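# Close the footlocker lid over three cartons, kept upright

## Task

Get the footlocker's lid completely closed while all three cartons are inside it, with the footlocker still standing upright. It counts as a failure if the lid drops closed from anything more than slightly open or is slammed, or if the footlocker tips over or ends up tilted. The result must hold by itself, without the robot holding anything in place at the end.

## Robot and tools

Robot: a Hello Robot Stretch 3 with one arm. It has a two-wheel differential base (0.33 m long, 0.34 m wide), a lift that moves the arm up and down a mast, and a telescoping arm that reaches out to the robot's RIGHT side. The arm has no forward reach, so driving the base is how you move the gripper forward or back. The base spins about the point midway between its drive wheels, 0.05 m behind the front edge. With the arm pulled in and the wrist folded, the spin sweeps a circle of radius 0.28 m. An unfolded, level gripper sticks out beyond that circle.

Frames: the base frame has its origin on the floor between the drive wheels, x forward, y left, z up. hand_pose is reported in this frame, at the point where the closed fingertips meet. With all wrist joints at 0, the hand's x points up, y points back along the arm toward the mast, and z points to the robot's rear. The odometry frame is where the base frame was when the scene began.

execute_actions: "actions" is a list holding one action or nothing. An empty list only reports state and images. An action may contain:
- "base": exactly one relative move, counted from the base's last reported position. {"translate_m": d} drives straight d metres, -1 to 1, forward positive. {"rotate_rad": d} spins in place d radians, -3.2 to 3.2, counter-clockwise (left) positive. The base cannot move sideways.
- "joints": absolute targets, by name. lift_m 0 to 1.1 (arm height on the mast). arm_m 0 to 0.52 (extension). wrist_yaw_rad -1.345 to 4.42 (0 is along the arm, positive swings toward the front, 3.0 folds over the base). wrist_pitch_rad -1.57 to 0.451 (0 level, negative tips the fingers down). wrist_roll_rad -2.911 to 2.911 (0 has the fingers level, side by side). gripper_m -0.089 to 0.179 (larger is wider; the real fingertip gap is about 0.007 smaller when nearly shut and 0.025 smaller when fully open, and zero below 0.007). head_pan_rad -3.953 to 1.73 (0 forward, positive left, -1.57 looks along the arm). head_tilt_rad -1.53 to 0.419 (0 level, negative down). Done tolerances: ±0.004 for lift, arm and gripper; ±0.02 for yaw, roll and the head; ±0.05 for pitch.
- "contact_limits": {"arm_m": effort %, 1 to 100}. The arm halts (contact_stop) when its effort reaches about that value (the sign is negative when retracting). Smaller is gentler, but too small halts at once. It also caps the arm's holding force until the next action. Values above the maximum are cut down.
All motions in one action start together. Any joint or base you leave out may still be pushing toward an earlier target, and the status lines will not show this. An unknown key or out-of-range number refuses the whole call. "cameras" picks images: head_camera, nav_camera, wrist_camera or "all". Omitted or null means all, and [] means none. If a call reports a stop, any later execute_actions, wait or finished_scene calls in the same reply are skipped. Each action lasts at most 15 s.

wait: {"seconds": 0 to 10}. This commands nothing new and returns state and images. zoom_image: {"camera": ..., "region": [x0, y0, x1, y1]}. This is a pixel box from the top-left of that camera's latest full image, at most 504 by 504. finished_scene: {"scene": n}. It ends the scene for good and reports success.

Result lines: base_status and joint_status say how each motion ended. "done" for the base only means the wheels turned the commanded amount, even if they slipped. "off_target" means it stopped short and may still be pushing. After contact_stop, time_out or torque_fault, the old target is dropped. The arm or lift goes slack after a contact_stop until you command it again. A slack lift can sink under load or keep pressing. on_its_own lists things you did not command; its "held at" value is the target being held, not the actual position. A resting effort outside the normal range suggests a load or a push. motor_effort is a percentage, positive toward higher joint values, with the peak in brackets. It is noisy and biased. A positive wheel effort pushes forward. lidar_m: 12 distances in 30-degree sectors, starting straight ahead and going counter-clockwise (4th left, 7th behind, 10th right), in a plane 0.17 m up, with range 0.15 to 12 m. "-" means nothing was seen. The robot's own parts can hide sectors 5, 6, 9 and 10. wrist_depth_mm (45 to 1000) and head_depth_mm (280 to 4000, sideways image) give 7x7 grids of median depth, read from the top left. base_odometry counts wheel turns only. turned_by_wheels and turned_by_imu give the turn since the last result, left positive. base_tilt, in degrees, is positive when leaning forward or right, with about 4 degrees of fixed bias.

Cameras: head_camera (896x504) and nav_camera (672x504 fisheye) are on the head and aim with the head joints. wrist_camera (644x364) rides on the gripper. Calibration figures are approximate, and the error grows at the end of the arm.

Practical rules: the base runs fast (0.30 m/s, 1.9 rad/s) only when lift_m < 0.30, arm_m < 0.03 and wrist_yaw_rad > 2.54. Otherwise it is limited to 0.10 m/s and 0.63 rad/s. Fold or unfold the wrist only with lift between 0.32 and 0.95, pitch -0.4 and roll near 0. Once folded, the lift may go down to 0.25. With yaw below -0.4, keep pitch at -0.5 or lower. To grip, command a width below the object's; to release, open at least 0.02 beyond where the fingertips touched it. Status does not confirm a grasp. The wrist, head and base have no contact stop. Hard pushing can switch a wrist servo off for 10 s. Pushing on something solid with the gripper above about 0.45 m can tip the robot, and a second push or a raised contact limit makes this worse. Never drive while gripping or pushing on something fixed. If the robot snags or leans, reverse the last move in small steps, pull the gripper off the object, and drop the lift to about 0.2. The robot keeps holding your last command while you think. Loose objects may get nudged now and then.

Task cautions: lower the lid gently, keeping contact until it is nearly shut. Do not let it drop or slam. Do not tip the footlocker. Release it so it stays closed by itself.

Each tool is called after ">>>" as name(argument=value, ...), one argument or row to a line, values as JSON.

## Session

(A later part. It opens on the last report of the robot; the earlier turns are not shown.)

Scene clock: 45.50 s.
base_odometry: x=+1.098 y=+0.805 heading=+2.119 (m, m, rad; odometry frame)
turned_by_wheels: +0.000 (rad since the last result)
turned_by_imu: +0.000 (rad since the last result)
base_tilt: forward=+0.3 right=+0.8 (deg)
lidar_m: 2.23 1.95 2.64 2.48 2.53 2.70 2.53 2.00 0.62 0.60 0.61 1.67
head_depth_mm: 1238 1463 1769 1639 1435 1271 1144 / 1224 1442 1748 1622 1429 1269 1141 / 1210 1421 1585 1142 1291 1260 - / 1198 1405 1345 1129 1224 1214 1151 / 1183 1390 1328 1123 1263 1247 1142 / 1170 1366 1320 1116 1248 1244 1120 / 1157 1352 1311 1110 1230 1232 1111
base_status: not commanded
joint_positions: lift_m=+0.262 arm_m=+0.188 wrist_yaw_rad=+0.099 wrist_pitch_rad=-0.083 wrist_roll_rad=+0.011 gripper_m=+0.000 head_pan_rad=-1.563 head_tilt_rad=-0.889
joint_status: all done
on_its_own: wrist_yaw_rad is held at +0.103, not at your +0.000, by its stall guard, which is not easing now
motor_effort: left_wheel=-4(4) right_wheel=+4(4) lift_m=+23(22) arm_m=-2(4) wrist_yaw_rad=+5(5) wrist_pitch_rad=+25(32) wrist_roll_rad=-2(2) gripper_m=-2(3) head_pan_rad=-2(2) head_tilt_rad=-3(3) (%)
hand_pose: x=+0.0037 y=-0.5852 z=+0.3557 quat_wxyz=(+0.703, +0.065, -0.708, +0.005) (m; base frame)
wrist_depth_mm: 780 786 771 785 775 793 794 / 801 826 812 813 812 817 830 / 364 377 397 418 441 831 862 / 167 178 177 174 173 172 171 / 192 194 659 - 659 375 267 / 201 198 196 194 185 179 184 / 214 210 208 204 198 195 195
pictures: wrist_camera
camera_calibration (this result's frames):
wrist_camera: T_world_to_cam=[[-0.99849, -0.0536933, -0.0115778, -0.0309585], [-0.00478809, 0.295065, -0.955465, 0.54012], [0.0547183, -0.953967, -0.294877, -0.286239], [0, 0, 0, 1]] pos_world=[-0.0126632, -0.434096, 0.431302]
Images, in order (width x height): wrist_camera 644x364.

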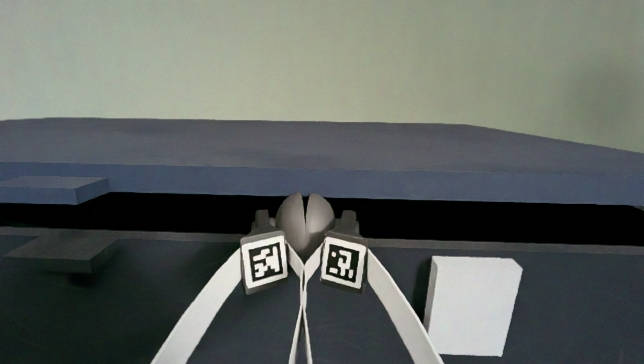

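>>> execute_actions(
  actions=[
    {"joints":{"arm_m":0.183,"lift_m":0.253}},
  ],
  cameras=[],
)

>>> execute_actions(
  actions=[
    {"joints":{"arm_m":0.178,"lift_m":0.246}},
  ],
  cameras=[],
)

>>> execute_actions(
  actions=[
    {"joints":{"arm_m":0.15}},
  ],
  cameras=["wrist_camera"],
)

Scene clock: 46.50 s.
base_odometry: x=+1.098 y=+0.805 heading=+2.119 (m, m, rad; odometry frame)
turned_by_wheels: +0.000 (rad since the last result)
turned_by_imu: +0.000 (rad since the last result)
base_tilt: forward=+0.3 right=+0.8 (deg)
lidar_m: 2.23 1.96 2.64 2.48 2.53 2.70 2.53 2.00 0.63 0.60 0.61 1.67
head_depth_mm: 1244 1454 1778 1643 1435 1274 1150 / 1221 1440 1744 1630 1429 1267 1144 / 1209 1422 1585 1170 1302 1257 1159 / 1203 1399 1348 1162 1225 1213 1152 / 1183 1381 1337 1149 1267 1247 1141 / 1166 1363 1325 1144 1250 1239 1123 / 1159 1358 1316 1136 1231 1235 1110
base_status: not commanded
joint_positions: lift_m=+0.253 arm_m=+0.183 wrist_yaw_rad=+0.100 wrist_pitch_rad=-0.097 wrist_roll_rad=+0.011 gripper_m=+0.000 head_pan_rad=-1.563 head_tilt_rad=-0.889
joint_status: all done
on_its_own: wrist_yaw_rad is held at +0.103, not at your +0.000, by its stall guard, which is not easing now
motor_effort: left_wheel=-4(4) right_wheel=+4(4) lift_m=+23(20) arm_m=+1(2) wrist_yaw_rad=+3(4) wrist_pitch_rad=+32(34) wrist_roll_rad=-2(2) gripper_m=-2(2) head_pan_rad=-3(3) head_tilt_rad=-3(3) (%)
hand_pose: x=+0.0039 y=-0.5793 z=+0.3432 quat_wxyz=(+0.703, +0.070, -0.707, +0.001) (m; base frame)
wrist_depth_mm: 764 776 779 779 794 784 793 / 794 825 803 812 820 807 807 / 374 379 388 397 404 417 868 / 196 199 200 203 205 207 210 / 171 193 191 - 184 180 181 / 210 206 205 204 193 187 192 / 225 220 218 213 209 207 204
pictures: none
No camera images: the call's "cameras" was empty. Leave "cameras" out to get every camera's image.

Scene clock: 47.20 s.
base_odometry: x=+1.098 y=+0.805 heading=+2.119 (m, m, rad; odometry frame)
turned_by_wheels: +0.000 (rad since the last result)
turned_by_imu: +0.000 (rad since the last result)
base_tilt: forward=+0.4 right=+0.9 (deg)
lidar_m: 2.23 1.95 2.64 2.49 2.53 2.71 2.54 2.00 0.63 0.60 0.61 1.67
head_depth_mm: 1235 1461 1781 1627 1428 1273 1151 / 1222 1451 1746 1612 1428 1261 1144 / 1213 1424 1582 1163 1305 1258 1158 / 1198 1404 1343 1159 1255 1214 1149 / 1186 1379 1332 1152 1260 1247 1136 / 1174 1365 1325 1146 1247 1236 1117 / 1151 1358 1313 1138 1232 1232 1107
base_status: not commanded
joint_positions: lift_m=+0.246 arm_m=+0.178 wrist_yaw_rad=+0.102 wrist_pitch_rad=-0.054 wrist_roll_rad=+0.011 gripper_m=+0.000 head_pan_rad=-1.563 head_tilt_rad=-0.889
joint_status: all done
on_its_own: wrist_yaw_rad is held at +0.103, not at your +0.000, by its stall guard, which is not easing now
motor_effort: left_wheel=-4(4) right_wheel=+4(5) lift_m=+21(20) arm_m=-4(6) wrist_yaw_rad=+1(3) wrist_pitch_rad=+11(32) wrist_roll_rad=-2(2) gripper_m=-2(2) head_pan_rad=-3(2) head_tilt_rad=-3(4) (%)
hand_pose: x=+0.0046 y=-0.5765 z=+0.3472 quat_wxyz=(+0.703, +0.055, -0.709, +0.017) (m; base frame)
wrist_depth_mm: 789 782 794 801 787 798 796 / 809 817 816 835 819 837 817 / 499 510 523 534 551 859 852 / 221 223 226 229 229 233 238 / 173 193 194 - 186 183 183 / 211 206 205 203 194 187 192 / 222 218 215 211 209 205 201
pictures: none
No camera images: the call's "cameras" was empty. Leave "cameras" out to get every camera's image.

Scene clock: 48.37 s.
base_odometry: x=+1.098 y=+0.805 heading=+2.119 (m, m, rad; odometry frame)
turned_by_wheels: +0.000 (rad since the last result)
turned_by_imu: +0.000 (rad since the last result)
base_tilt: forward=+0.5 right=+0.8 (deg)
lidar_m: 2.23 1.95 2.64 2.48 2.54 2.69 2.54 2.00 0.63 0.60 0.61 1.67
head_depth_mm: 1239 1459 1772 1638 1428 1268 1146 / 1229 1447 1750 1622 1422 1263 1139 / 1211 1424 1582 1168 1302 1261 1154 / 1199 1403 1338 1161 1278 1213 1155 / 1180 1384 1331 1150 1265 1246 1138 / 1172 1367 1322 1145 1249 1240 1115 / 1161 1349 1314 1134 1235 1230 1111
base_status: not commanded
joint_positions: lift_m=+0.246 arm_m=+0.150 wrist_yaw_rad=+0.102 wrist_pitch_rad=-0.053 wrist_roll_rad=+0.011 gripper_m=+0.000 head_pan_rad=-1.563 head_tilt_rad=-0.889
joint_status: all done
on_its_own: wrist_yaw_rad is held at +0.103, not at your +0.000, by its stall guard, which is not easing now
motor_effort: left_wheel=-4(4) right_wheel=+4(4) lift_m=+21(21) arm_m=-4(4) wrist_yaw_rad=+1(0) wrist_pitch_rad=+11(11) wrist_roll_rad=-2(2) gripper_m=-2(2) head_pan_rad=-3(2) head_tilt_rad=-3(3) (%)
hand_pose: x=+0.0046 y=-0.5485 z=+0.3473 quat_wxyz=(+0.703, +0.055, -0.709, +0.017) (m; base frame)
wrist_depth_mm: 807 812 825 834 814 816 820 / 853 852 840 859 855 869 861 / 507 512 527 539 555 886 883 / 223 224 227 229 233 235 236 / 231 227 225 - 216 212 212 / 243 238 239 235 220 224 223 / 258 252 250 244 243 239 236
pictures: wrist_camera
camera_calibration (this result's frames):
wrist_camera: T_world_to_cam=[[-0.998283, -0.0571586, -0.0127945, -0.0296558], [-0.00292066, 0.26674, -0.963764, 0.508617], [0.0585002, -0.962072, -0.266449, -0.268049], [0, 0, 0, 1]] pos_world=[-0.0124384, -0.395247, 0.418386]
Images, in order (width x height): wrist_camera 644x364.

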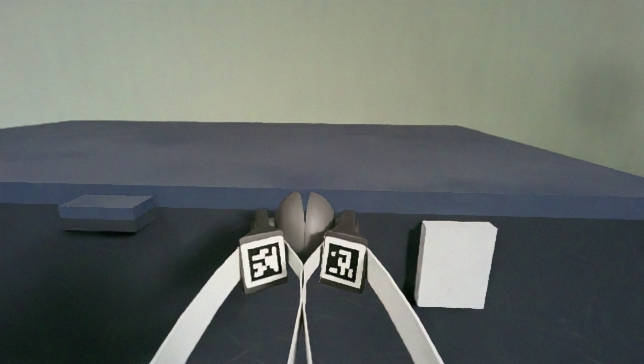

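>>> finished_scene(
  scene=2,
)

The scene is finished: the task was done.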